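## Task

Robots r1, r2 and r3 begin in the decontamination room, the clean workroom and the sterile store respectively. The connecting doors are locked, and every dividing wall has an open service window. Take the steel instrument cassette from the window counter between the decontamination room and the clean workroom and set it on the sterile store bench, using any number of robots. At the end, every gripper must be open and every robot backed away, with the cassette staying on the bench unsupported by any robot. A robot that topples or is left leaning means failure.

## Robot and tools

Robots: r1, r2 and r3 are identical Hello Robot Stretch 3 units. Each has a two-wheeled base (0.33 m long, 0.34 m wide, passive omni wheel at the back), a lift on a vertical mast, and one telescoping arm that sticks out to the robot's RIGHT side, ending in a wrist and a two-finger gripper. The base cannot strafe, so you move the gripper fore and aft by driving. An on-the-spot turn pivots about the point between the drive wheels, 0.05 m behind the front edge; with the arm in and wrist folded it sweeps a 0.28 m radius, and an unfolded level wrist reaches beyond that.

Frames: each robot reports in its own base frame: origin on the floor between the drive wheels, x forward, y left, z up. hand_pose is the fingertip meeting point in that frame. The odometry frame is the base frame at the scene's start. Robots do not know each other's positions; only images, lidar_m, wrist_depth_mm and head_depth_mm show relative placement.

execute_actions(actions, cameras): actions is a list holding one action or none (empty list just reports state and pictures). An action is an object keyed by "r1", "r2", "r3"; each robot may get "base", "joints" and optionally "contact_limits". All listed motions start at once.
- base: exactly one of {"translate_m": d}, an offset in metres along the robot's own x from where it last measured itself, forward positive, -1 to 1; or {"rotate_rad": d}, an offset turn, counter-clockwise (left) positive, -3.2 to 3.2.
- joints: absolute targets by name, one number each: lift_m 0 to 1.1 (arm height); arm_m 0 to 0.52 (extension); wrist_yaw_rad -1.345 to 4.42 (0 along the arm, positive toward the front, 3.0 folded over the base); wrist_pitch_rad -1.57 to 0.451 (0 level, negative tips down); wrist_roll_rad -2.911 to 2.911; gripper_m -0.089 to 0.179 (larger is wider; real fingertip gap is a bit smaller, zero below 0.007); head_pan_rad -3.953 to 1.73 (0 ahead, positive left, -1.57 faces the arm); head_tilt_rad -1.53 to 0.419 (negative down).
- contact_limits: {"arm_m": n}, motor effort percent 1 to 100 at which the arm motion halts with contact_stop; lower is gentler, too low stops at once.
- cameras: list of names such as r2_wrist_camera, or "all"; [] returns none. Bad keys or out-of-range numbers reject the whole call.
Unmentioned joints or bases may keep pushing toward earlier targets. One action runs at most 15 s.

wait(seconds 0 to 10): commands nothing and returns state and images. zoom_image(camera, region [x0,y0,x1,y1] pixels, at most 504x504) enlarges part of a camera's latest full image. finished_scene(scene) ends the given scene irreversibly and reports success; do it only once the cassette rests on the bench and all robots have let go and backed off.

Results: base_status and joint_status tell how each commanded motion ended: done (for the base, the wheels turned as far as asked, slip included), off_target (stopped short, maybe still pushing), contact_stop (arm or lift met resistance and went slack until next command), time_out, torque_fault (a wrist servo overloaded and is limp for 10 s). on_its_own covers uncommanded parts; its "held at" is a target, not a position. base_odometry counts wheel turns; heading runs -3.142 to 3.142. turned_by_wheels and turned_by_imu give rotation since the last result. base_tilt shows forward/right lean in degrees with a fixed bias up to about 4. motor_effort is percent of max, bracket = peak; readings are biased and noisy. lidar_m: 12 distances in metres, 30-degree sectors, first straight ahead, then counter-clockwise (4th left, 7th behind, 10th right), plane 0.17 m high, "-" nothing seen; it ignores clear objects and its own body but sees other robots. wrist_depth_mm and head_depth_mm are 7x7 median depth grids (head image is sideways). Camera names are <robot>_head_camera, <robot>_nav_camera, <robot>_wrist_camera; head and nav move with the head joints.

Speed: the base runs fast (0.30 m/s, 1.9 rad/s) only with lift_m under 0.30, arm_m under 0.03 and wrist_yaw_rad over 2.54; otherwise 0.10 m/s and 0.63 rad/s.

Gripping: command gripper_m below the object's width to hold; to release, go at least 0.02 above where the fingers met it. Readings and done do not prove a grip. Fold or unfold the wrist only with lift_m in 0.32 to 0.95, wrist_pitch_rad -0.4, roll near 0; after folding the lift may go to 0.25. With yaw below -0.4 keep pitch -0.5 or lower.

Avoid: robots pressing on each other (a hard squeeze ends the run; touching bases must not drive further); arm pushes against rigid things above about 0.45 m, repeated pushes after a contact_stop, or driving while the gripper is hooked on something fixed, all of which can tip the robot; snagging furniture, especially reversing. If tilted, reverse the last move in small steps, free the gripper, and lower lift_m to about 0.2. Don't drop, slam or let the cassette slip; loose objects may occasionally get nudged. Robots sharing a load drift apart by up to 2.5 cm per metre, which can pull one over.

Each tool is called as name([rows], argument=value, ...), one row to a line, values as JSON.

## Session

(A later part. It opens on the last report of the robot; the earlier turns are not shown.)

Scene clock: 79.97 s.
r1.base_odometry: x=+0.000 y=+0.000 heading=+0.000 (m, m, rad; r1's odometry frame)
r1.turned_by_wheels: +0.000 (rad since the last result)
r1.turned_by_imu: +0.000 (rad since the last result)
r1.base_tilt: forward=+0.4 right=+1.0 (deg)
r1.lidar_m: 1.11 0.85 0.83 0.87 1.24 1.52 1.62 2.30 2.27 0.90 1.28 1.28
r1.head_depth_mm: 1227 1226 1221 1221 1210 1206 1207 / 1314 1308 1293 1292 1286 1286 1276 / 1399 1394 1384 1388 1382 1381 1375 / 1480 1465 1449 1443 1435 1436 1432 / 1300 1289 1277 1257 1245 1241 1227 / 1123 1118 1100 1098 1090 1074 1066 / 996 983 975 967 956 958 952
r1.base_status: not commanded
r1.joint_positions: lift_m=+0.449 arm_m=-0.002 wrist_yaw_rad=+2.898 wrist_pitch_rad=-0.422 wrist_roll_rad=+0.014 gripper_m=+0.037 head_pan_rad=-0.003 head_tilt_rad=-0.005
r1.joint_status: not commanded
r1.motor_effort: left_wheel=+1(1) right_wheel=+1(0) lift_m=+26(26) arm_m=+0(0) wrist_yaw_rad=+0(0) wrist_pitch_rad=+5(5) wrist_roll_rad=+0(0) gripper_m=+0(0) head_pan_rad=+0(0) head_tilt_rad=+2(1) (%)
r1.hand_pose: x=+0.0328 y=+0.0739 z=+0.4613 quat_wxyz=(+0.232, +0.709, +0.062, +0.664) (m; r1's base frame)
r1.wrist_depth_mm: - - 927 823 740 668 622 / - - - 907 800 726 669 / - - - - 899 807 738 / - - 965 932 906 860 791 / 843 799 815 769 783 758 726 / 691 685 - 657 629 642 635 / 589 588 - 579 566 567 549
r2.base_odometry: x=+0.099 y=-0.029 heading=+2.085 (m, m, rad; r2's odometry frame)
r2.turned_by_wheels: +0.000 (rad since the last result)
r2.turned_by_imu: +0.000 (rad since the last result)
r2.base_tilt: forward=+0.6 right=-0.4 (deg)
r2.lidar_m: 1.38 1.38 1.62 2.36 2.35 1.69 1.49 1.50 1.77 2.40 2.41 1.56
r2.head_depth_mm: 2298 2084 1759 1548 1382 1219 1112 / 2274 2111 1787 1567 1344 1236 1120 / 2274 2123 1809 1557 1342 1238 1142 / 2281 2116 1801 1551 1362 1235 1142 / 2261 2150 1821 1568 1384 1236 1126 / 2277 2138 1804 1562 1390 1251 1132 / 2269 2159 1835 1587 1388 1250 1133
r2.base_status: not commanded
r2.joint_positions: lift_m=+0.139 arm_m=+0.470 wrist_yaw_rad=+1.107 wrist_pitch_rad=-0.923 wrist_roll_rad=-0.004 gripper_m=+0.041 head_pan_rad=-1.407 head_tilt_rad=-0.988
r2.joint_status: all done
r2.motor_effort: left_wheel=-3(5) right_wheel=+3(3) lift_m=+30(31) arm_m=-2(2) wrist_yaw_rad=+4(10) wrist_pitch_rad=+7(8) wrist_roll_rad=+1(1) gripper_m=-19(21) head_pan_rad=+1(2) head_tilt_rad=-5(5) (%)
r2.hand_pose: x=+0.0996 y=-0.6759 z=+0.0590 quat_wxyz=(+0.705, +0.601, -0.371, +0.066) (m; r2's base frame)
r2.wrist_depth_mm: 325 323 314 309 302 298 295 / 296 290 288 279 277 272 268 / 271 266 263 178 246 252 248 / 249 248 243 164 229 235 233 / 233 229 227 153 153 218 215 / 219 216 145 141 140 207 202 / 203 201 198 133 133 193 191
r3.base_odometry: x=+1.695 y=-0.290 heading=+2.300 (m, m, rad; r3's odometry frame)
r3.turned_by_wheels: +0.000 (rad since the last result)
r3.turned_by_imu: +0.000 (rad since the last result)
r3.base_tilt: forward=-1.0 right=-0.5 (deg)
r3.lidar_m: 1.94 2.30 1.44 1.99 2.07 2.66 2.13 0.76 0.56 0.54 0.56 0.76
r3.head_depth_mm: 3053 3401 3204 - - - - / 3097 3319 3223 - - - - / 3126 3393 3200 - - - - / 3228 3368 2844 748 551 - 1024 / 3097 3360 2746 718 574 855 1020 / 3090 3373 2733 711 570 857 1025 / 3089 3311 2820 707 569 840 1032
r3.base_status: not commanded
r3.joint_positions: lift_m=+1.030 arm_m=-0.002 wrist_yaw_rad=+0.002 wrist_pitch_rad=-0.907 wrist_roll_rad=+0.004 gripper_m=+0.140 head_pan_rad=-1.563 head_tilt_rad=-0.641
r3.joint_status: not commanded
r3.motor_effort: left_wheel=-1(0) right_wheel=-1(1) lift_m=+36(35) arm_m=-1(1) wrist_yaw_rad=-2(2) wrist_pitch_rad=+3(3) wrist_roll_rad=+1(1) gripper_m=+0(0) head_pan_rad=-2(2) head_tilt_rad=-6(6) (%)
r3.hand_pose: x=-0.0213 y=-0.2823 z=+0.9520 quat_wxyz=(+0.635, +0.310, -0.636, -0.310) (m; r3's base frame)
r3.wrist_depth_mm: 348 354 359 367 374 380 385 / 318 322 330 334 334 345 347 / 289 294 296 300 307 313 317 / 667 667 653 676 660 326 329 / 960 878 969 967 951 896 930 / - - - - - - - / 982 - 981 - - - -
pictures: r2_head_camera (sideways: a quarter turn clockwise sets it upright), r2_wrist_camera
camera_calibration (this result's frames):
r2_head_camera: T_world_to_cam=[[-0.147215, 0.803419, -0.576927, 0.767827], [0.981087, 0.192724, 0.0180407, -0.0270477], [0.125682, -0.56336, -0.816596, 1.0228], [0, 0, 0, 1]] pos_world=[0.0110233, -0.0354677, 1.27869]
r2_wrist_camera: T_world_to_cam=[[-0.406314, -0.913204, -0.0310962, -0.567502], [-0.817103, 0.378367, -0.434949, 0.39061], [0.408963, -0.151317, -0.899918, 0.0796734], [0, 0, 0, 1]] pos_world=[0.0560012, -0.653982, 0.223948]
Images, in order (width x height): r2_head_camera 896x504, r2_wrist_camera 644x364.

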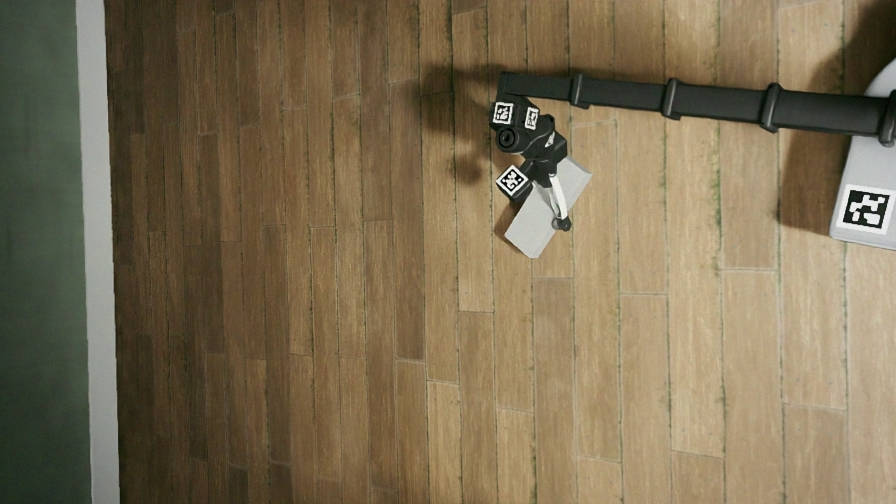

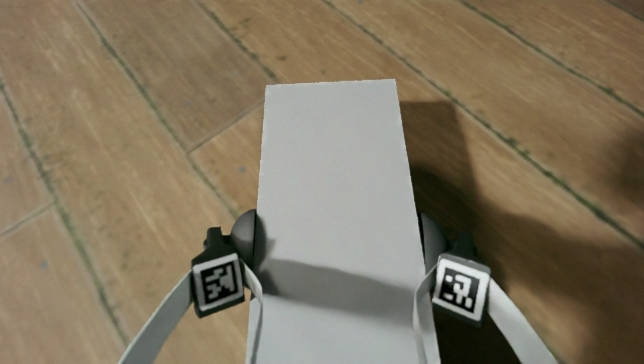

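execute_actions([
  {"r2":{"base":{"translate_m":0.61},"joints":{"lift_m":0.78,"arm_m":0.17,"wrist_yaw_rad":0,"head_pan_rad":-1.57,"head_tilt_rad":-0.6}}},
], cameras=["r2_wrist_camera"])

execute_actions([
  {"r2":{"base":{"rotate_rad":1.8},"joints":{"lift_m":1.0}}},
], cameras=[])

execute_actions([
  {"r2":{"joints":{"arm_m":0.51}}},
], cameras=["r2_wrist_camera","r3_wrist_camera"])

Scene clock: 87.67 s.
r1.base_odometry: x=+0.000 y=+0.000 heading=+0.000 (m, m, rad; r1's odometry frame)
r1.turned_by_wheels: +0.000 (rad since the last result)
r1.turned_by_imu: +0.000 (rad since the last result)
r1.base_tilt: forward=+0.4 right=+0.9 (deg)
r1.lidar_m: 1.11 0.85 0.83 0.87 1.25 1.52 1.62 2.30 2.28 0.89 1.28 1.28
r1.head_depth_mm: 1231 1217 1224 1214 1214 1206 1202 / 1311 1304 1306 1302 1291 1281 1279 / 1400 1398 1398 1385 1382 1369 1369 / 1467 1472 1460 1452 1432 1444 1428 / 1299 1289 1270 1260 1250 1238 1229 / 1123 1110 1104 1096 1096 1079 1071 / 989 985 973 965 961 956 948
r1.base_status: not commanded
r1.joint_positions: lift_m=+0.449 arm_m=-0.002 wrist_yaw_rad=+2.898 wrist_pitch_rad=-0.422 wrist_roll_rad=+0.014 gripper_m=+0.037 head_pan_rad=-0.003 head_tilt_rad=-0.005
r1.joint_status: not commanded
r1.motor_effort: left_wheel=+0(0) right_wheel=+1(0) lift_m=+26(26) arm_m=+0(0) wrist_yaw_rad=+0(0) wrist_pitch_rad=+5(4) wrist_roll_rad=+0(0) gripper_m=+0(0) head_pan_rad=+0(0) head_tilt_rad=+1(1) (%)
r1.hand_pose: x=+0.0328 y=+0.0739 z=+0.4613 quat_wxyz=(+0.232, +0.709, +0.062, +0.664) (m; r1's base frame)
r1.wrist_depth_mm: - - 927 841 747 686 627 / - - - 900 834 739 677 / - - - - 864 814 733 / - - 952 924 914 847 795 / 814 807 819 783 797 739 735 / 705 667 - 644 638 639 622 / 596 588 - 588 567 551 560
r2.base_odometry: x=-0.202 y=+0.502 heading=+2.085 (m, m, rad; r2's odometry frame)
r2.turned_by_wheels: +0.000 (rad since the last result)
r2.turned_by_imu: +0.002 (rad since the last result)
r2.base_tilt: forward=+0.6 right=-0.6 (deg)
r2.lidar_m: 0.78 0.78 0.92 1.67 2.50 2.37 2.09 2.09 2.45 2.27 1.45 0.88
r2.head_depth_mm: 2065 2247 2478 2373 1884 - 1229 / 2028 2170 2496 2387 1898 - 1232 / 2013 2155 2486 2354 1839 - 563 / 1961 2155 2362 2406 1848 1516 1252 / 1954 2126 2308 2395 1844 1521 1280 / 1912 2094 2293 2402 1846 1516 1283 / 1875 2068 2249 2374 1871 1527 1288
r2.base_status: done
r2.joint_positions: lift_m=+0.779 arm_m=+0.170 wrist_yaw_rad=+0.002 wrist_pitch_rad=-0.925 wrist_roll_rad=-0.003 gripper_m=+0.041 head_pan_rad=-1.563 head_tilt_rad=-0.606
r2.joint_status: all done
r2.motor_effort: left_wheel=-2(3) right_wheel=+1(5) lift_m=+30(31) arm_m=-2(3) wrist_yaw_rad=-3(6) wrist_pitch_rad=+8(8) wrist_roll_rad=+1(1) gripper_m=-19(19) head_pan_rad=-2(10) head_tilt_rad=+2(23) (%)
r2.hand_pose: x=-0.0213 y=-0.4503 z=+0.6988 quat_wxyz=(+0.634, +0.317, -0.631, -0.315) (m; r2's base frame)
r2.wrist_depth_mm: - - - - - - - / - - - - - - - / - - - 178 969 987 963 / - 970 964 164 910 926 895 / 937 916 882 152 153 846 864 / 835 860 145 142 141 812 794 / 818 789 778 133 134 762 736
r3.base_odometry: x=+1.695 y=-0.290 heading=+2.300 (m, m, rad; r3's odometry frame)
r3.turned_by_wheels: +0.000 (rad since the last result)
r3.turned_by_imu: +0.002 (rad since the last result)
r3.base_tilt: forward=-1.0 right=-0.6 (deg)
r3.lidar_m: 1.95 2.30 1.44 1.99 2.07 2.66 2.13 0.76 0.56 0.53 0.56 0.76
r3.head_depth_mm: 3015 3391 3289 - - - - / 2954 3345 3290 - - - - / 3162 3280 3134 - - - - / 3099 3406 2924 745 552 - 1018 / 3025 3376 2860 718 575 858 1017 / 3052 3217 2745 714 572 861 1021 / 3051 3332 2776 711 569 842 1019
r3.base_status: not commanded
r3.joint_positions: lift_m=+1.030 arm_m=-0.002 wrist_yaw_rad=+0.002 wrist_pitch_rad=-0.907 wrist_roll_rad=+0.004 gripper_m=+0.140 head_pan_rad=-1.563 head_tilt_rad=-0.641
r3.joint_status: not commanded
r3.motor_effort: left_wheel=+0(0) right_wheel=-1(1) lift_m=+35(35) arm_m=-1(1) wrist_yaw_rad=-1(2) wrist_pitch_rad=+3(3) wrist_roll_rad=+1(1) gripper_m=+0(0) head_pan_rad=-2(2) head_tilt_rad=-5(5) (%)
r3.hand_pose: x=-0.0213 y=-0.2823 z=+0.9520 quat_wxyz=(+0.635, +0.310, -0.636, -0.310) (m; r3's base frame)
r3.wrist_depth_mm: 349 353 361 365 376 374 386 / 317 324 328 330 332 341 346 / 294 294 300 302 305 311 316 / 660 681 658 668 673 328 325 / 961 904 949 949 956 892 975 / - - - - - - - / 981 972 983 - - - -
pictures: r2_wrist_camera
camera_calibration (this result's frames):
r2_wrist_camera: T_world_to_cam=[[-0.998442, -0.0458047, -0.0318736, -0.012198], [-0.0274665, 0.900584, -0.433814, 0.735936], [0.0485756, -0.432262, -0.900439, 0.605221], [0, 0, 0, 1]] pos_world=[-0.0213643, -0.401716, 0.863835]
Images, in order (width x height): r2_wrist_camera 644x364.

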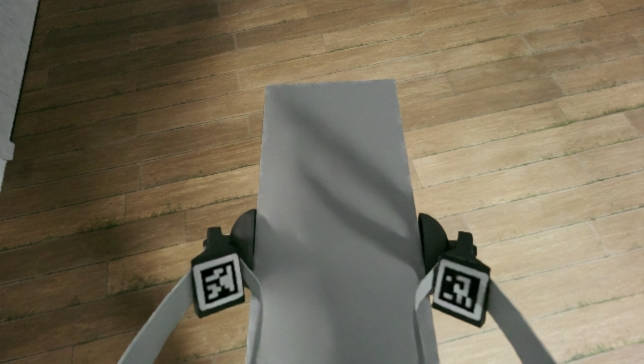

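Scene clock: 91.47 s.
r1.base_odometry: x=+0.000 y=+0.000 heading=+0.000 (m, m, rad; r1's odometry frame)
r1.turned_by_wheels: +0.000 (rad since the last result)
r1.turned_by_imu: +0.000 (rad since the last result)
r1.base_tilt: forward=+0.4 right=+0.9 (deg)
r1.lidar_m: 1.11 0.85 0.83 0.87 1.24 1.52 1.62 2.30 2.28 0.89 1.29 1.28
r1.head_depth_mm: 1224 1221 1224 1212 1210 1208 1210 / 1311 1300 1300 1291 1300 1284 1284 / 1389 1395 1394 1383 1381 1370 1373 / 1467 1467 1450 1443 1438 1438 1434 / 1297 1286 1265 1263 1248 1241 1232 / 1126 1116 1106 1092 1086 1077 1074 / 992 977 976 966 964 962 947
r1.base_status: not commanded
r1.joint_positions: lift_m=+0.449 arm_m=-0.002 wrist_yaw_rad=+2.898 wrist_pitch_rad=-0.422 wrist_roll_rad=+0.014 gripper_m=+0.037 head_pan_rad=-0.003 head_tilt_rad=-0.005
r1.joint_status: not commanded
r1.motor_effort: left_wheel=+1(1) right_wheel=+0(0) lift_m=+26(26) arm_m=+0(0) wrist_yaw_rad=+0(0) wrist_pitch_rad=+5(5) wrist_roll_rad=+0(0) gripper_m=+0(0) head_pan_rad=+0(0) head_tilt_rad=+1(1) (%)
r1.hand_pose: x=+0.0328 y=+0.0739 z=+0.4613 quat_wxyz=(+0.232, +0.709, +0.062, +0.664) (m; r1's base frame)
r1.wrist_depth_mm: - - 924 822 737 690 628 / - - - 925 800 731 673 / - - - - 889 804 724 / - - 984 964 928 855 777 / 825 812 815 774 784 755 742 / 698 682 - 660 627 651 625 / 587 589 - 598 556 554 551
r2.base_odometry: x=-0.202 y=+0.502 heading=-2.398 (m, m, rad; r2's odometry frame)
r2.turned_by_wheels: +1.800 (rad since the last result)
r2.turned_by_imu: +1.802 (rad since the last result)
r2.base_tilt: forward=+0.8 right=-0.6 (deg)
r2.lidar_m: 2.49 2.59 2.15 2.09 2.17 2.34 2.27 1.10 0.81 0.78 0.81 1.11
r2.head_depth_mm: 3162 3355 - - 969 1106 1239 / 3203 2881 - - 964 1112 1240 / 1139 1499 1570 - - 458 1249 / 1283 3382 3367 795 985 1144 1251 / 3241 3335 3386 800 999 1163 1274 / 3283 3431 2884 800 1011 1167 1283 / 3296 3585 1068 803 1030 1188 1284
r2.base_status: done
r2.joint_positions: lift_m=+0.999 arm_m=+0.170 wrist_yaw_rad=+0.002 wrist_pitch_rad=-0.925 wrist_roll_rad=-0.003 gripper_m=+0.041 head_pan_rad=-1.563 head_tilt_rad=-0.606
r2.joint_status: all done
r2.motor_effort: left_wheel=-2(8) right_wheel=+1(5) lift_m=+30(36) arm_m=-2(2) wrist_yaw_rad=-2(3) wrist_pitch_rad=+8(8) wrist_roll_rad=+1(0) gripper_m=-19(19) head_pan_rad=-2(3) head_tilt_rad=+2(3) (%)
r2.hand_pose: x=-0.0213 y=-0.4503 z=+0.9188 quat_wxyz=(+0.634, +0.317, -0.631, -0.315) (m; r2's base frame)
r2.wrist_depth_mm: 319 313 307 303 298 296 287 / 323 323 320 297 304 532 521 / 682 686 679 179 616 671 672 / 919 916 917 164 789 903 898 / - - - 152 154 - - / - - 145 142 141 - - / - - 978 133 133 953 938
r3.base_odometry: x=+1.695 y=-0.290 heading=+2.300 (m, m, rad; r3's odometry frame)
r3.turned_by_wheels: +0.000 (rad since the last result)
r3.turned_by_imu: +0.001 (rad since the last result)
r3.base_tilt: forward=-1.2 right=-0.5 (deg)
r3.lidar_m: 1.94 2.30 1.45 2.00 2.07 2.66 2.13 0.76 0.56 0.54 0.56 0.76
r3.head_depth_mm: 2975 3339 3271 - - - - / 3112 3354 3169 - - - - / 3133 3330 2034 - - - - / 949 3170 2183 749 554 - 1019 / 3067 3375 2791 717 574 855 1019 / 3084 3378 2824 713 570 858 1024 / 3085 3357 2782 706 567 837 1022
r3.base_status: not commanded
r3.joint_positions: lift_m=+1.030 arm_m=-0.002 wrist_yaw_rad=+0.002 wrist_pitch_rad=-0.907 wrist_roll_rad=+0.004 gripper_m=+0.140 head_pan_rad=-1.563 head_tilt_rad=-0.641
r3.joint_status: not commanded
r3.motor_effort: left_wheel=+0(1) right_wheel=-1(1) lift_m=+36(35) arm_m=-1(1) wrist_yaw_rad=-2(2) wrist_pitch_rad=+3(3) wrist_roll_rad=+1(1) gripper_m=+1(0) head_pan_rad=-2(2) head_tilt_rad=-7(7) (%)
r3.hand_pose: x=-0.0213 y=-0.2823 z=+0.9520 quat_wxyz=(+0.635, +0.310, -0.636, -0.310) (m; r3's base frame)
r3.wrist_depth_mm: 346 352 361 365 375 381 380 / 320 320 326 329 335 342 347 / 290 293 300 301 305 308 312 / 673 651 664 670 667 329 327 / 954 867 946 964 963 862 965 / - - - - - - - / 999 994 989 - - - -
pictures: none
No camera images: the call's "cameras" was empty. Leave "cameras" out to get every camera's image.

Scene clock: 95.17 s.
r1.base_odometry: x=+0.000 y=+0.000 heading=+0.000 (m, m, rad; r1's odometry frame)
r1.turned_by_wheels: +0.000 (rad since the last result)
r1.turned_by_imu: +0.000 (rad since the last result)
r1.base_tilt: forward=+0.5 right=+1.0 (deg)
r1.lidar_m: 1.12 0.85 0.83 0.87 1.24 1.52 1.62 2.30 2.28 0.89 1.28 1.28
r1.head_depth_mm: 1230 1224 1224 1213 1216 1206 1202 / 1310 1308 1300 1286 1289 1282 1276 / 1392 1389 1389 1386 1384 1370 1374 / 1473 1465 1447 1448 1445 1431 1434 / 1292 1280 1274 1256 1249 1237 1218 / 1123 1109 1102 1095 1087 1078 1072 / 988 983 975 967 961 954 951
r1.base_status: not commanded
r1.joint_positions: lift_m=+0.449 arm_m=-0.002 wrist_yaw_rad=+2.898 wrist_pitch_rad=-0.422 wrist_roll_rad=+0.014 gripper_m=+0.037 head_pan_rad=-0.003 head_tilt_rad=-0.005
r1.joint_status: not commanded
r1.motor_effort: left_wheel=+1(1) right_wheel=+1(1) lift_m=+26(26) arm_m=+0(0) wrist_yaw_rad=+0(0) wrist_pitch_rad=+5(5) wrist_roll_rad=+0(0) gripper_m=+0(0) head_pan_rad=+0(0) head_tilt_rad=+1(1) (%)
r1.hand_pose: x=+0.0328 y=+0.0739 z=+0.4613 quat_wxyz=(+0.232, +0.709, +0.062, +0.664) (m; r1's base frame)
r1.wrist_depth_mm: - - 924 844 749 691 621 / - - - 916 824 720 674 / - - - - 895 819 734 / - - 942 930 916 832 776 / 821 805 800 789 768 737 748 / 687 680 - 671 623 648 626 / 602 591 - 587 558 553 554
r2.base_odometry: x=-0.202 y=+0.502 heading=-2.398 (m, m, rad; r2's odometry frame)
r2.turned_by_wheels: +0.000 (rad since the last result)
r2.turned_by_imu: +0.001 (rad since the last result)
r2.base_tilt: forward=+0.7 right=-0.5 (deg)
r2.lidar_m: 2.49 2.59 2.16 2.09 2.17 2.35 2.26 1.10 0.81 0.78 0.81 1.11
r2.head_depth_mm: 3118 - 1055 794 961 1110 1237 / 3201 - 3352 794 973 1115 1245 / 1136 1448 856 738 981 1129 1250 / 1269 3304 3344 800 994 1147 1269 / 3191 3382 3316 799 1004 1163 1271 / 3259 3400 2901 797 1018 1173 1280 / 3288 3591 1065 800 1026 1192 1285
r2.base_status: not commanded
r2.joint_positions: lift_m=+0.999 arm_m=+0.510 wrist_yaw_rad=+0.001 wrist_pitch_rad=-0.925 wrist_roll_rad=-0.002 gripper_m=+0.041 head_pan_rad=-1.563 head_tilt_rad=-0.606
r2.joint_status: all done
r2.motor_effort: left_wheel=-2(2) right_wheel=+1(2) lift_m=+30(31) arm_m=+2(2) wrist_yaw_rad=-1(2) wrist_pitch_rad=+8(8) wrist_roll_rad=+0(1) gripper_m=-19(19) head_pan_rad=-3(1) head_tilt_rad=+2(3) (%)
r2.hand_pose: x=-0.0215 y=-0.7897 z=+0.9188 quat_wxyz=(+0.634, +0.316, -0.632, -0.315) (m; r2's base frame)
r2.wrist_depth_mm: 314 315 307 299 295 293 286 / 288 286 281 276 272 265 263 / 263 261 257 178 243 248 242 / 246 243 238 164 224 229 225 / 226 224 223 152 152 214 211 / 212 211 144 143 140 202 198 / 199 197 195 133 133 189 187
r3.base_odometry: x=+1.695 y=-0.290 heading=+2.300 (m, m, rad; r3's odometry frame)
r3.turned_by_wheels: +0.000 (rad since the last result)
r3.turned_by_imu: +0.001 (rad since the last result)
r3.base_tilt: forward=-1.3 right=-0.5 (deg)
r3.lidar_m: 1.94 2.29 1.44 2.00 2.07 2.65 2.13 0.76 0.56 0.54 0.56 0.76
r3.head_depth_mm: 3056 3366 3219 - - - - / 3081 3322 3271 - - - - / 3171 718 2997 - - - - / 646 1525 2149 693 555 - 1015 / 2984 3387 2839 717 574 857 1021 / 3112 3419 2841 710 570 857 1024 / 3030 3403 2821 710 569 839 1022
r3.base_status: not commanded
r3.joint_positions: lift_m=+1.030 arm_m=-0.002 wrist_yaw_rad=+0.002 wrist_pitch_rad=-0.907 wrist_roll_rad=+0.004 gripper_m=+0.140 head_pan_rad=-1.563 head_tilt_rad=-0.641
r3.joint_status: not commanded
r3.motor_effort: left_wheel=-1(0) right_wheel=-1(0) lift_m=+35(35) arm_m=-1(1) wrist_yaw_rad=-2(3) wrist_pitch_rad=+3(3) wrist_roll_rad=+0(1) gripper_m=+0(0) head_pan_rad=-2(2) head_tilt_rad=-6(6) (%)
r3.hand_pose: x=-0.0213 y=-0.2823 z=+0.9520 quat_wxyz=(+0.635, +0.310, -0.636, -0.310) (m; r3's base frame)
r3.wrist_depth_mm: 348 354 359 370 377 381 384 / 314 318 325 333 334 345 348 / 291 293 298 303 303 310 312 / 671 665 677 676 673 325 328 / 940 874 983 976 947 869 973 / - - - - - - - / 955 - - - - - -
pictures: r2_wrist_camera, r3_wrist_camera
camera_calibration (this result's frames):
r2_wrist_camera: T_world_to_cam=[[-0.998501, -0.0440531, -0.0324775, -0.0189251], [-0.0256283, 0.900666, -0.433756, 1.13709], [0.0483597, -0.432274, -0.900445, 0.656584], [0, 0, 0, 1]] pos_world=[-0.0215073, -0.74115, 1.08382]
r3_wrist_camera: T_world_to_cam=[[-0.99951, 0.00800455, 0.0302685, -0.0555766], [-0.00716965, 0.882559, -0.470147, 0.725626], [-0.030477, -0.470133, -0.882069, 0.870199], [0, 0, 0, 1]] pos_world=[-0.0238257, -0.230853, 1.11041]
Images, in order (width x height): r2_wrist_camera 644x364, r3_wrist_camera 644x364.

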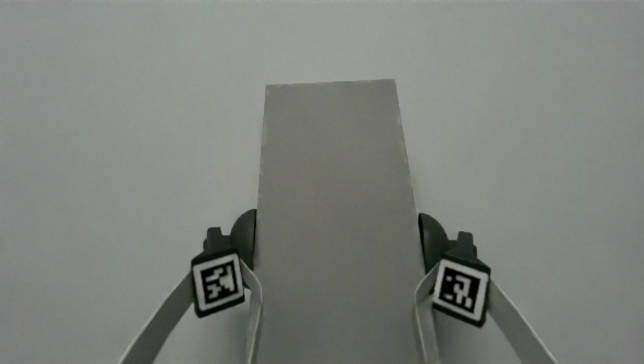

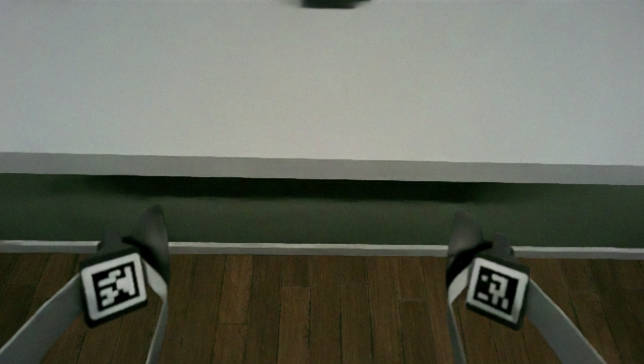

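execute_actions([
  {"r2":{"joints":{"lift_m":0.966}},"r3":{"base":{"translate_m":-0.02},"joints":{"arm_m":0.08}}},
], cameras=[])

execute_actions([
  {"r2":{"joints":{"gripper_m":0.13}},"r3":{"joints":{"arm_m":0.15}}},
], cameras=[])

execute_actions([
  {"r2":{"joints":{"arm_m":0.25,"lift_m":1.0}},"r3":{"joints":{"arm_m":0.34}}},
], cameras=["r2_head_camera","r3_wrist_camera"])

Scene clock: 97.40 s.
r1.base_odometry: x=+0.000 y=+0.000 heading=+0.000 (m, m, rad; r1's odometry frame)
r1.turned_by_wheels: +0.000 (rad since the last result)
r1.turned_by_imu: +0.000 (rad since the last result)
r1.base_tilt: forward=+0.4 right=+1.0 (deg)
r1.lidar_m: 1.11 0.85 0.83 0.87 1.25 1.52 1.63 2.31 2.27 0.89 1.29 1.28
r1.head_depth_mm: 1227 1223 1216 1207 1205 1206 1211 / 1309 1302 1302 1295 1290 1284 1283 / 1406 1404 1399 1388 1377 1377 1376 / 1482 1460 1459 1439 1437 1437 1420 / 1298 1285 1262 1258 1244 1239 1224 / 1123 1111 1107 1096 1093 1076 1072 / 990 981 974 968 961 956 947
r1.base_status: not commanded
r1.joint_positions: lift_m=+0.449 arm_m=-0.002 wrist_yaw_rad=+2.898 wrist_pitch_rad=-0.422 wrist_roll_rad=+0.014 gripper_m=+0.037 head_pan_rad=-0.003 head_tilt_rad=-0.005
r1.joint_status: not commanded
r1.motor_effort: left_wheel=+0(0) right_wheel=+0(1) lift_m=+26(26) arm_m=+0(0) wrist_yaw_rad=+0(0) wrist_pitch_rad=+4(5) wrist_roll_rad=+0(0) gripper_m=+0(0) head_pan_rad=+0(1) head_tilt_rad=+1(1) (%)
r1.hand_pose: x=+0.0328 y=+0.0739 z=+0.4613 quat_wxyz=(+0.232, +0.709, +0.062, +0.664) (m; r1's base frame)
r1.wrist_depth_mm: - - 936 821 723 676 625 / - - - 896 807 742 671 / - - - - 894 806 738 / - - 977 945 902 847 776 / 812 811 832 757 812 760 728 / 683 679 - 656 648 640 623 / 595 598 - 582 560 554 558
r2.base_odometry: x=-0.202 y=+0.502 heading=-2.398 (m, m, rad; r2's odometry frame)
r2.turned_by_wheels: +0.000 (rad since the last result)
r2.turned_by_imu: +0.000 (rad since the last result)
r2.base_tilt: forward=+0.6 right=-0.5 (deg)
r2.lidar_m: 2.49 2.60 2.17 2.09 2.17 2.34 2.26 1.10 0.81 0.78 0.81 1.11
r2.head_depth_mm: 3143 3280 1053 790 959 1102 1237 / 3140 3313 1060 796 970 1116 1245 / 1196 1052 - 752 985 1132 1239 / 1256 3375 3371 798 989 1139 1263 / 3270 3392 3346 800 1004 1157 1278 / 3237 3419 2887 801 1013 1171 1281 / 3260 3593 1075 802 1022 1190 1289
r2.base_status: not commanded
r2.joint_positions: lift_m=+0.967 arm_m=+0.510 wrist_yaw_rad=+0.001 wrist_pitch_rad=-0.923 wrist_roll_rad=-0.002 gripper_m=+0.041 head_pan_rad=-1.563 head_tilt_rad=-0.606
r2.joint_status: all done
r2.motor_effort: left_wheel=-3(3) right_wheel=+1(3) lift_m=+6(25) arm_m=+2(2) wrist_yaw_rad=-1(2) wrist_pitch_rad=+7(8) wrist_roll_rad=+0(0) gripper_m=-19(20) head_pan_rad=-2(1) head_tilt_rad=+3(1) (%)
r2.hand_pose: x=-0.0215 y=-0.7901 z=+0.8866 quat_wxyz=(+0.634, +0.315, -0.632, -0.315) (m; r2's base frame)
r2.wrist_depth_mm: 270 267 262 257 254 247 245 / 246 242 239 234 231 228 225 / 225 222 217 177 206 210 207 / 209 206 203 163 192 195 193 / 194 191 189 152 152 183 181 / 182 180 144 142 139 172 169 / 169 168 165 133 133 160 159
r3.base_odometry: x=+1.709 y=-0.305 heading=+2.300 (m, m, rad; r3's odometry frame)
r3.turned_by_wheels: +0.000 (rad since the last result)
r3.turned_by_imu: +0.000 (rad since the last result)
r3.base_tilt: forward=-1.1 right=-0.4 (deg)
r3.lidar_m: 1.95 2.31 1.45 2.00 2.07 2.63 2.13 0.76 0.56 0.54 0.56 0.76
r3.head_depth_mm: 2992 - - - 554 826 1005 / 3046 3289 - - - 827 1010 / 3178 3243 - - - 844 1012 / 967 696 1620 673 - 832 1017 / 1185 3383 2861 713 559 831 1019 / 3053 3428 2873 709 571 837 1025 / 3079 3438 2810 708 568 840 1027
r3.base_status: done
r3.joint_positions: lift_m=+1.030 arm_m=+0.080 wrist_yaw_rad=+0.001 wrist_pitch_rad=-0.907 wrist_roll_rad=+0.004 gripper_m=+0.140 head_pan_rad=-1.563 head_tilt_rad=-0.642
r3.joint_status: all done
r3.motor_effort: left_wheel=+0(3) right_wheel=-1(5) lift_m=+36(35) arm_m=+3(3) wrist_yaw_rad=-1(2) wrist_pitch_rad=+3(3) wrist_roll_rad=+1(1) gripper_m=+0(0) head_pan_rad=-3(2) head_tilt_rad=-5(6) (%)
r3.hand_pose: x=-0.0215 y=-0.3635 z=+0.9519 quat_wxyz=(+0.635, +0.309, -0.637, -0.311) (m; r3's base frame)
r3.wrist_depth_mm: 347 356 363 319 373 378 392 / 317 319 323 326 337 338 347 / 290 295 301 301 306 310 317 / 269 271 274 279 281 284 288 / 251 252 257 261 263 265 264 / - - - - - - - / 952 998 - - - - -
pictures: none
No camera images: the call's "cameras" was empty. Leave "cameras" out to get every camera's image.

Scene clock: 99.10 s.
r1.base_odometry: x=+0.000 y=+0.000 heading=+0.000 (m, m, rad; r1's odometry frame)
r1.turned_by_wheels: +0.000 (rad since the last result)
r1.turned_by_imu: +0.000 (rad since the last result)
r1.base_tilt: forward=+0.4 right=+0.9 (deg)
r1.lidar_m: 1.11 0.85 0.83 0.87 1.24 1.51 1.62 2.31 2.27 0.89 1.28 1.28
r1.head_depth_mm: 1231 1228 1221 1217 1209 1209 1211 / 1307 1308 1303 1299 1286 1285 1284 / 1401 1404 1392 1384 1385 1369 1370 / 1486 1471 1452 1450 1442 1435 1430 / 1297 1295 1273 1263 1251 1240 1223 / 1120 1114 1106 1097 1085 1077 1070 / 990 984 974 966 962 959 954
r1.base_status: not commanded
r1.joint_positions: lift_m=+0.449 arm_m=-0.002 wrist_yaw_rad=+2.898 wrist_pitch_rad=-0.422 wrist_roll_rad=+0.014 gripper_m=+0.037 head_pan_rad=-0.003 head_tilt_rad=-0.005
r1.joint_status: not commanded
r1.motor_effort: left_wheel=+1(1) right_wheel=+1(1) lift_m=+26(26) arm_m=+0(0) wrist_yaw_rad=+0(0) wrist_pitch_rad=+4(5) wrist_roll_rad=+0(0) gripper_m=+0(0) head_pan_rad=+0(0) head_tilt_rad=+1(2) (%)
r1.hand_pose: x=+0.0328 y=+0.0739 z=+0.4613 quat_wxyz=(+0.232, +0.709, +0.062, +0.664) (m; r1's base frame)
r1.wrist_depth_mm: - - 934 827 735 668 622 / - - - 900 823 746 668 / - - - - 880 797 720 / - - 981 951 942 864 782 / 822 794 817 792 788 743 726 / 685 678 - 648 626 640 631 / 579 587 - 582 568 555 553
r2.base_odometry: x=-0.202 y=+0.502 heading=-2.398 (m, m, rad; r2's odometry frame)
r2.turned_by_wheels: +0.000 (rad since the last result)
r2.turned_by_imu: +0.000 (rad since the last result)
r2.base_tilt: forward=+0.7 right=-0.4 (deg)
r2.lidar_m: 2.49 2.59 2.16 2.09 2.17 2.35 2.26 1.10 0.81 0.78 0.81 1.11
r2.head_depth_mm: 3112 3299 1056 793 966 1106 1239 / 3140 3330 1061 792 972 1118 1243 / 1130 1392 - 760 983 1125 1248 / 1260 3385 1066 796 996 1152 1249 / 3192 3414 3348 800 1000 1164 1271 / 3223 3392 2900 803 1013 1176 1277 / 3300 3527 1075 801 1028 1198 1281
r2.base_status: not commanded
r2.joint_positions: lift_m=+0.967 arm_m=+0.510 wrist_yaw_rad=+0.001 wrist_pitch_rad=-0.911 wrist_roll_rad=-0.002 gripper_m=+0.130 head_pan_rad=-1.563 head_tilt_rad=-0.606
r2.joint_status: all done
r2.motor_effort: left_wheel=-2(3) right_wheel=+1(2) lift_m=+7(6) arm_m=+2(3) wrist_yaw_rad=-1(1) wrist_pitch_rad=+3(7) wrist_roll_rad=+0(0) gripper_m=+1(82) head_pan_rad=-2(1) head_tilt_rad=+2(3) (%)
r2.hand_pose: x=-0.0215 y=-0.7928 z=+0.8882 quat_wxyz=(+0.636, +0.312, -0.634, -0.311) (m; r2's base frame)
r2.wrist_depth_mm: 277 272 268 262 259 254 250 / 251 248 245 240 238 231 230 / 227 226 221 181 212 213 210 / 211 210 205 166 194 198 195 / 195 194 187 155 159 186 182 / 182 182 173 146 147 - 170 / 172 169 165 136 136 160 160
r3.base_odometry: x=+1.709 y=-0.305 heading=+2.300 (m, m, rad; r3's odometry frame)
r3.turned_by_wheels: +0.000 (rad since the last result)
r3.turned_by_imu: +0.000 (rad since the last result)
r3.base_tilt: forward=-1.1 right=-0.5 (deg)
r3.lidar_m: 1.96 2.32 1.45 1.99 2.07 2.63 2.13 0.76 0.56 0.54 0.56 0.76
r3.head_depth_mm: 2951 - - 699 586 828 1004 / 3023 - - 704 583 829 1014 / 3207 - - - 580 832 1020 / 964 703 1639 705 575 835 1022 / 1195 3440 2826 730 574 837 1021 / 3058 3424 2828 710 570 840 1023 / 3072 3367 2763 706 568 839 1027
r3.base_status: not commanded
r3.joint_positions: lift_m=+1.030 arm_m=+0.150 wrist_yaw_rad=+0.001 wrist_pitch_rad=-0.907 wrist_roll_rad=+0.004 gripper_m=+0.140 head_pan_rad=-1.563 head_tilt_rad=-0.642
r3.joint_status: all done
r3.motor_effort: left_wheel=+0(0) right_wheel=-1(1) lift_m=+35(35) arm_m=+3(4) wrist_yaw_rad=+1(1) wrist_pitch_rad=+3(3) wrist_roll_rad=+1(1) gripper_m=+0(0) head_pan_rad=-2(2) head_tilt_rad=-6(5) (%)
r3.hand_pose: x=-0.0215 y=-0.4335 z=+0.9519 quat_wxyz=(+0.635, +0.309, -0.637, -0.311) (m; r3's base frame)
r3.wrist_depth_mm: 351 358 348 324 368 376 383 / 318 326 320 290 333 346 343 / 290 293 295 293 308 315 310 / 270 272 275 277 278 282 287 / 248 256 252 256 259 268 267 / 234 - 236 236 242 - 248 / 219 221 225 228 228 232 234
pictures: none
No camera images: the call's "cameras" was empty. Leave "cameras" out to get every camera's image.

Scene clock: 102.23 s.
r1.base_odometry: x=+0.000 y=+0.000 heading=+0.000 (m, m, rad; r1's odometry frame)
r1.turned_by_wheels: +0.000 (rad since the last result)
r1.turned_by_imu: +0.000 (rad since the last result)
r1.base_tilt: forward=+0.3 right=+0.9 (deg)
r1.lidar_m: 1.12 0.85 0.83 0.87 1.24 1.52 1.63 2.31 2.28 0.89 1.28 1.28
r1.head_depth_mm: 1232 1224 1222 1215 1211 1208 1212 / 1311 1307 1294 1299 1290 1288 1284 / 1402 1399 1389 1396 1376 1379 1373 / 1476 1463 1454 1450 1444 1430 1426 / 1291 1275 1275 1252 1253 1242 1226 / 1120 1109 1101 1096 1082 1082 1069 / 986 980 978 970 958 954 954
r1.base_status: not commanded
r1.joint_positions: lift_m=+0.449 arm_m=-0.002 wrist_yaw_rad=+2.898 wrist_pitch_rad=-0.422 wrist_roll_rad=+0.014 gripper_m=+0.037 head_pan_rad=-0.003 head_tilt_rad=-0.005
r1.joint_status: not commanded
r1.motor_effort: left_wheel=+0(1) right_wheel=+0(0) lift_m=+26(26) arm_m=+0(0) wrist_yaw_rad=+0(0) wrist_pitch_rad=+5(5) wrist_roll_rad=+0(0) gripper_m=+0(0) head_pan_rad=+0(0) head_tilt_rad=+0(1) (%)
r1.hand_pose: x=+0.0328 y=+0.0739 z=+0.4613 quat_wxyz=(+0.232, +0.709, +0.062, +0.664) (m; r1's base frame)
r1.wrist_depth_mm: - - 910 837 746 695 627 / - - - 912 819 739 664 / - - - - 880 786 735 / - - 969 938 909 852 782 / 832 805 825 780 789 738 742 / 680 666 - 651 632 649 628 / 602 588 - 593 565 558 548
r2.base_odometry: x=-0.202 y=+0.502 heading=-2.398 (m, m, rad; r2's odometry frame)
r2.turned_by_wheels: +0.000 (rad since the last result)
r2.turned_by_imu: +0.001 (rad since the last result)
r2.base_tilt: forward=+0.7 right=-0.5 (deg)
r2.lidar_m: 2.49 2.59 2.16 2.08 2.17 2.35 2.26 1.10 0.81 0.78 0.81 1.11
r2.head_depth_mm: 3149 3291 - 762 960 1103 1236 / 3151 2948 - 779 978 1118 1254 / 1133 838 - - 979 1133 1243 / 1247 3372 3368 831 990 1142 1257 / 3212 3337 3392 797 1003 1158 1273 / 3287 3424 2906 802 1012 1175 1280 / 3315 3556 1077 802 1019 1191 1291
r2.base_status: not commanded
r2.joint_positions: lift_m=+0.999 arm_m=+0.250 wrist_yaw_rad=+0.001 wrist_pitch_rad=-0.911 wrist_roll_rad=-0.002 gripper_m=+0.130 head_pan_rad=-1.563 head_tilt_rad=-0.606
r2.joint_status: all done
r2.motor_effort: left_wheel=-2(2) right_wheel=+1(1) lift_m=+29(30) arm_m=-2(3) wrist_yaw_rad=-1(1) wrist_pitch_rad=+3(3) wrist_roll_rad=+0(0) gripper_m=+0(1) head_pan_rad=-2(2) head_tilt_rad=+3(2) (%)
r2.hand_pose: x=-0.0215 y=-0.5333 z=+0.9208 quat_wxyz=(+0.636, +0.312, -0.634, -0.311) (m; r2's base frame)
r2.wrist_depth_mm: 326 319 316 266 301 297 295 / 298 295 287 274 278 274 272 / 276 272 269 263 264 261 258 / 698 691 692 685 671 673 677 / - - - - - 909 - / - - - - - - - / - - 990 955 955 965 941
r3.base_odometry: x=+1.709 y=-0.305 heading=+2.300 (m, m, rad; r3's odometry frame)
r3.turned_by_wheels: +0.000 (rad since the last result)
r3.turned_by_imu: +0.001 (rad since the last result)
r3.base_tilt: forward=-1.2 right=-0.3 (deg)
r3.lidar_m: 1.96 2.32 1.45 2.00 2.06 2.64 2.13 0.76 0.56 0.54 0.56 0.76
r3.head_depth_mm: 2985 3356 2949 736 586 826 1011 / - - 2947 730 581 831 1012 / - - 2764 709 581 835 1020 / 881 1489 1209 671 577 836 1022 / 3121 3364 2843 715 574 836 1023 / 3072 3403 2847 710 569 841 1026 / 3098 3386 2783 707 568 836 1028
r3.base_status: not commanded
r3.joint_positions: lift_m=+1.030 arm_m=+0.340 wrist_yaw_rad=+0.000 wrist_pitch_rad=-0.907 wrist_roll_rad=+0.004 gripper_m=+0.140 head_pan_rad=-1.563 head_tilt_rad=-0.642
r3.joint_status: all done
r3.motor_effort: left_wheel=+0(0) right_wheel=-1(1) lift_m=+36(37) arm_m=+3(5) wrist_yaw_rad=-1(0) wrist_pitch_rad=+3(3) wrist_roll_rad=+1(1) gripper_m=+0(0) head_pan_rad=-2(2) head_tilt_rad=-6(6) (%)
r3.hand_pose: x=-0.0216 y=-0.6235 z=+0.9519 quat_wxyz=(+0.634, +0.309, -0.637, -0.311) (m; r3's base frame)
r3.wrist_depth_mm: - - - - - - - / 317 320 326 - - - - / 290 291 294 260 303 308 311 / 266 270 270 243 280 287 285 / 248 255 250 224 258 265 267 / 235 - 228 207 241 - 244 / 214 219 215 194 225 227 233
pictures: r2_head_camera (sideways: a quarter turn clockwise sets it upright), r3_wrist_camera
camera_calibration (this result's frames):
r2_head_camera: T_world_to_cam=[[-0.0182745, 0.542646, -0.839763, 1.10958], [0.999093, 0.0422222, 0.00554176, -0.0108913], [0.0384638, -0.8389, -0.542925, 0.667388], [0, 0, 0, 1]] pos_world=[0.00548809, -0.0417772, 1.29419]
r3_wrist_camera: T_world_to_cam=[[-0.999496, 0.009533, 0.0302714, -0.0521073], [-0.00581189, 0.882713, -0.469877, 1.0266], [-0.0312003, -0.469817, -0.882212, 0.710066], [0, 0, 0, 1]] pos_world=[-0.0239603, -0.572096, 1.11038]
Images, in order (width x height): r2_head_camera 896x504, r3_wrist_camera 644x364.

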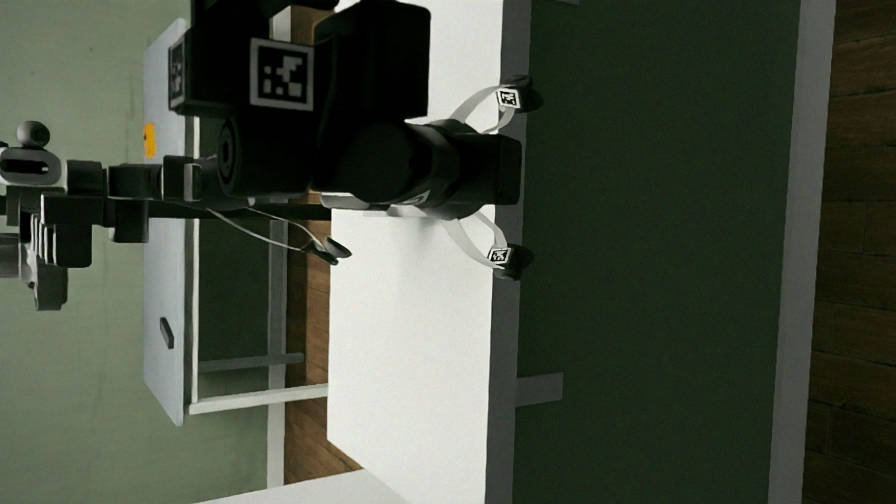

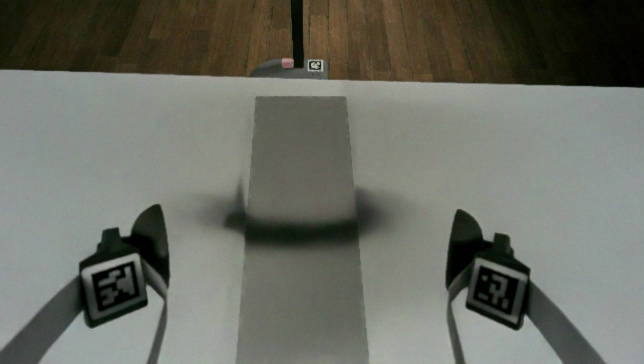

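execute_actions([
  {"r2":{"joints":{"arm_m":0.12}},"r3":{"base":{"translate_m":0.004},"joints":{"arm_m":0.383,"lift_m":0.962,"gripper_m":0.105}}},
], cameras=["r2_wrist_camera","r3_wrist_camera"])

Scene clock: 104.70 s.
r1.base_odometry: x=+0.000 y=+0.000 heading=+0.000 (m, m, rad; r1's odometry frame)
r1.turned_by_wheels: +0.000 (rad since the last result)
r1.turned_by_imu: +0.000 (rad since the last result)
r1.base_tilt: forward=+0.4 right=+0.9 (deg)
r1.lidar_m: 1.11 0.85 0.83 0.87 1.24 1.52 1.62 2.30 2.28 0.89 1.28 1.28
r1.head_depth_mm: 1231 1225 1226 1220 1212 1214 1210 / 1316 1298 1302 1295 1293 1285 1288 / 1404 1394 1391 1383 1379 1371 1372 / 1475 1461 1453 1446 1448 1438 1425 / 1302 1271 1273 1258 1250 1238 1226 / 1125 1112 1103 1096 1081 1081 1073 / 995 984 978 965 961 952 944
r1.base_status: not commanded
r1.joint_positions: lift_m=+0.449 arm_m=-0.002 wrist_yaw_rad=+2.898 wrist_pitch_rad=-0.422 wrist_roll_rad=+0.014 gripper_m=+0.037 head_pan_rad=-0.003 head_tilt_rad=-0.005
r1.joint_status: not commanded
r1.motor_effort: left_wheel=+0(1) right_wheel=+1(1) lift_m=+26(26) arm_m=+0(0) wrist_yaw_rad=+0(0) wrist_pitch_rad=+5(4) wrist_roll_rad=+0(0) gripper_m=+0(0) head_pan_rad=+0(0) head_tilt_rad=+0(0) (%)
r1.hand_pose: x=+0.0328 y=+0.0739 z=+0.4613 quat_wxyz=(+0.232, +0.709, +0.062, +0.664) (m; r1's base frame)
r1.wrist_depth_mm: - - 935 819 738 699 622 / - - - 921 835 752 664 / - - - - 880 822 719 / - - 994 939 908 840 777 / 814 818 839 765 778 749 737 / 693 688 - 658 640 634 629 / 599 592 - 579 572 553 551
r2.base_odometry: x=-0.202 y=+0.502 heading=-2.398 (m, m, rad; r2's odometry frame)
r2.turned_by_wheels: +0.000 (rad since the last result)
r2.turned_by_imu: +0.001 (rad since the last result)
r2.base_tilt: forward=+0.6 right=-0.5 (deg)
r2.lidar_m: 2.49 2.59 2.16 2.09 2.17 2.35 2.26 1.10 0.81 0.78 0.81 1.11
r2.head_depth_mm: 3160 3351 - - - 1114 1238 / 3157 3330 3523 - - 1144 1239 / 1299 810 861 - - 1159 1249 / 1289 2665 3384 797 971 1146 1265 / 3197 3399 3362 799 1001 1159 1283 / 3264 3371 2914 801 1014 1177 1279 / 3259 3550 1071 801 1024 1190 1286
r2.base_status: not commanded
r2.joint_positions: lift_m=+0.999 arm_m=+0.120 wrist_yaw_rad=+0.001 wrist_pitch_rad=-0.911 wrist_roll_rad=-0.002 gripper_m=+0.130 head_pan_rad=-1.563 head_tilt_rad=-0.606
r2.joint_status: all done
r2.motor_effort: left_wheel=-2(2) right_wheel=+2(1) lift_m=+29(29) arm_m=-2(2) wrist_yaw_rad=+0(1) wrist_pitch_rad=+3(3) wrist_roll_rad=+0(0) gripper_m=+1(1) head_pan_rad=-2(2) head_tilt_rad=+2(2) (%)
r2.hand_pose: x=-0.0215 y=-0.4033 z=+0.9208 quat_wxyz=(+0.636, +0.312, -0.634, -0.311) (m; r2's base frame)
r2.wrist_depth_mm: 333 330 330 322 319 317 319 / 596 600 592 602 593 602 600 / 750 738 737 735 744 743 741 / - - 999 985 955 967 947 / - - - - - - - / - - - - - - - / - 975 973 945 961 935 991
r3.base_odometry: x=+1.706 y=-0.302 heading=+2.300 (m, m, rad; r3's odometry frame)
r3.turned_by_wheels: +0.000 (rad since the last result)
r3.turned_by_imu: +0.001 (rad since the last result)
r3.base_tilt: forward=-1.1 right=-0.6 (deg)
r3.lidar_m: 1.97 2.32 1.45 1.99 2.06 2.63 2.13 0.76 0.56 0.54 0.56 0.76
r3.head_depth_mm: 3068 3303 - 732 585 828 1009 / 3066 - 2792 730 583 831 1011 / 3197 - 2706 697 579 832 1013 / 982 1469 2153 666 576 834 1021 / 3119 3439 2880 715 574 835 1023 / 3061 3291 2759 709 571 839 1021 / 3058 3416 2809 707 568 839 1024
r3.base_status: done
r3.joint_positions: lift_m=+0.962 arm_m=+0.383 wrist_yaw_rad=+0.000 wrist_pitch_rad=-0.907 wrist_roll_rad=+0.004 gripper_m=+0.105 head_pan_rad=-1.563 head_tilt_rad=-0.642
r3.joint_status: all done
r3.motor_effort: left_wheel=+0(3) right_wheel=-1(4) lift_m=+29(29) arm_m=+4(2) wrist_yaw_rad=-1(1) wrist_pitch_rad=+3(3) wrist_roll_rad=+1(1) gripper_m=+0(85) head_pan_rad=-3(2) head_tilt_rad=-6(5) (%)
r3.hand_pose: x=-0.0216 y=-0.6664 z=+0.8841 quat_wxyz=(+0.634, +0.309, -0.637, -0.311) (m; r3's base frame)
r3.wrist_depth_mm: - - - - - - - / 228 232 231 196 242 244 247 / 209 211 209 179 222 224 226 / 193 196 168 164 201 207 208 / 179 183 152 152 185 189 193 / 168 - 141 142 147 178 179 / - 158 133 133 160 164 167
pictures: r2_wrist_camera, r3_wrist_camera
camera_calibration (this result's frames):
r2_wrist_camera: T_world_to_cam=[[-0.998522, -0.0440345, -0.0318697, -0.00245322], [-0.0251997, 0.894489, -0.446379, 0.79912], [0.0481632, -0.444916, -0.894276, 0.814639], [0, 0, 0, 1]] pos_world=[-0.0215476, -0.352467, 1.08514]
r3_wrist_camera: T_world_to_cam=[[-0.999496, 0.00952031, 0.0302757, -0.0496576], [-0.00581188, 0.882912, -0.469503, 1.03241], [-0.0312006, -0.469443, -0.882412, 0.630502], [0, 0, 0, 1]] pos_world=[-0.0239604, -0.615069, 1.04259]
Images, in order (width x height): r2_wrist_camera 644x364, r3_wrist_camera 644x364.

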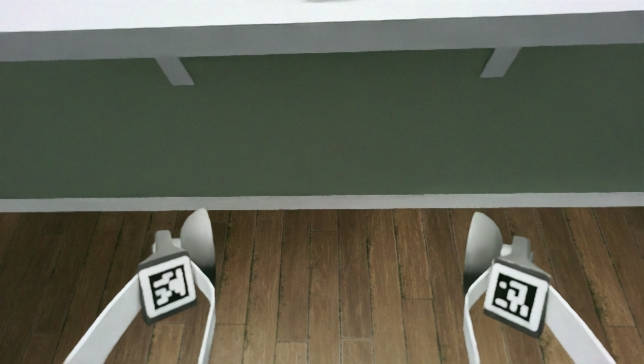

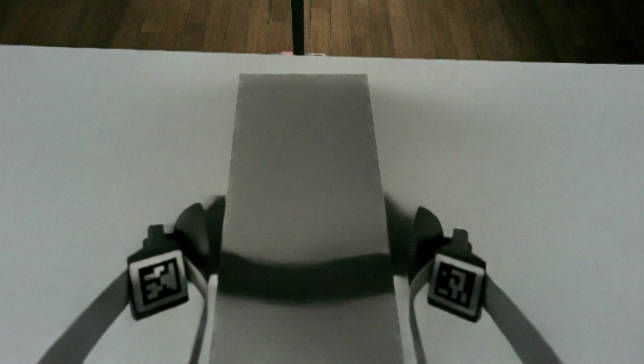

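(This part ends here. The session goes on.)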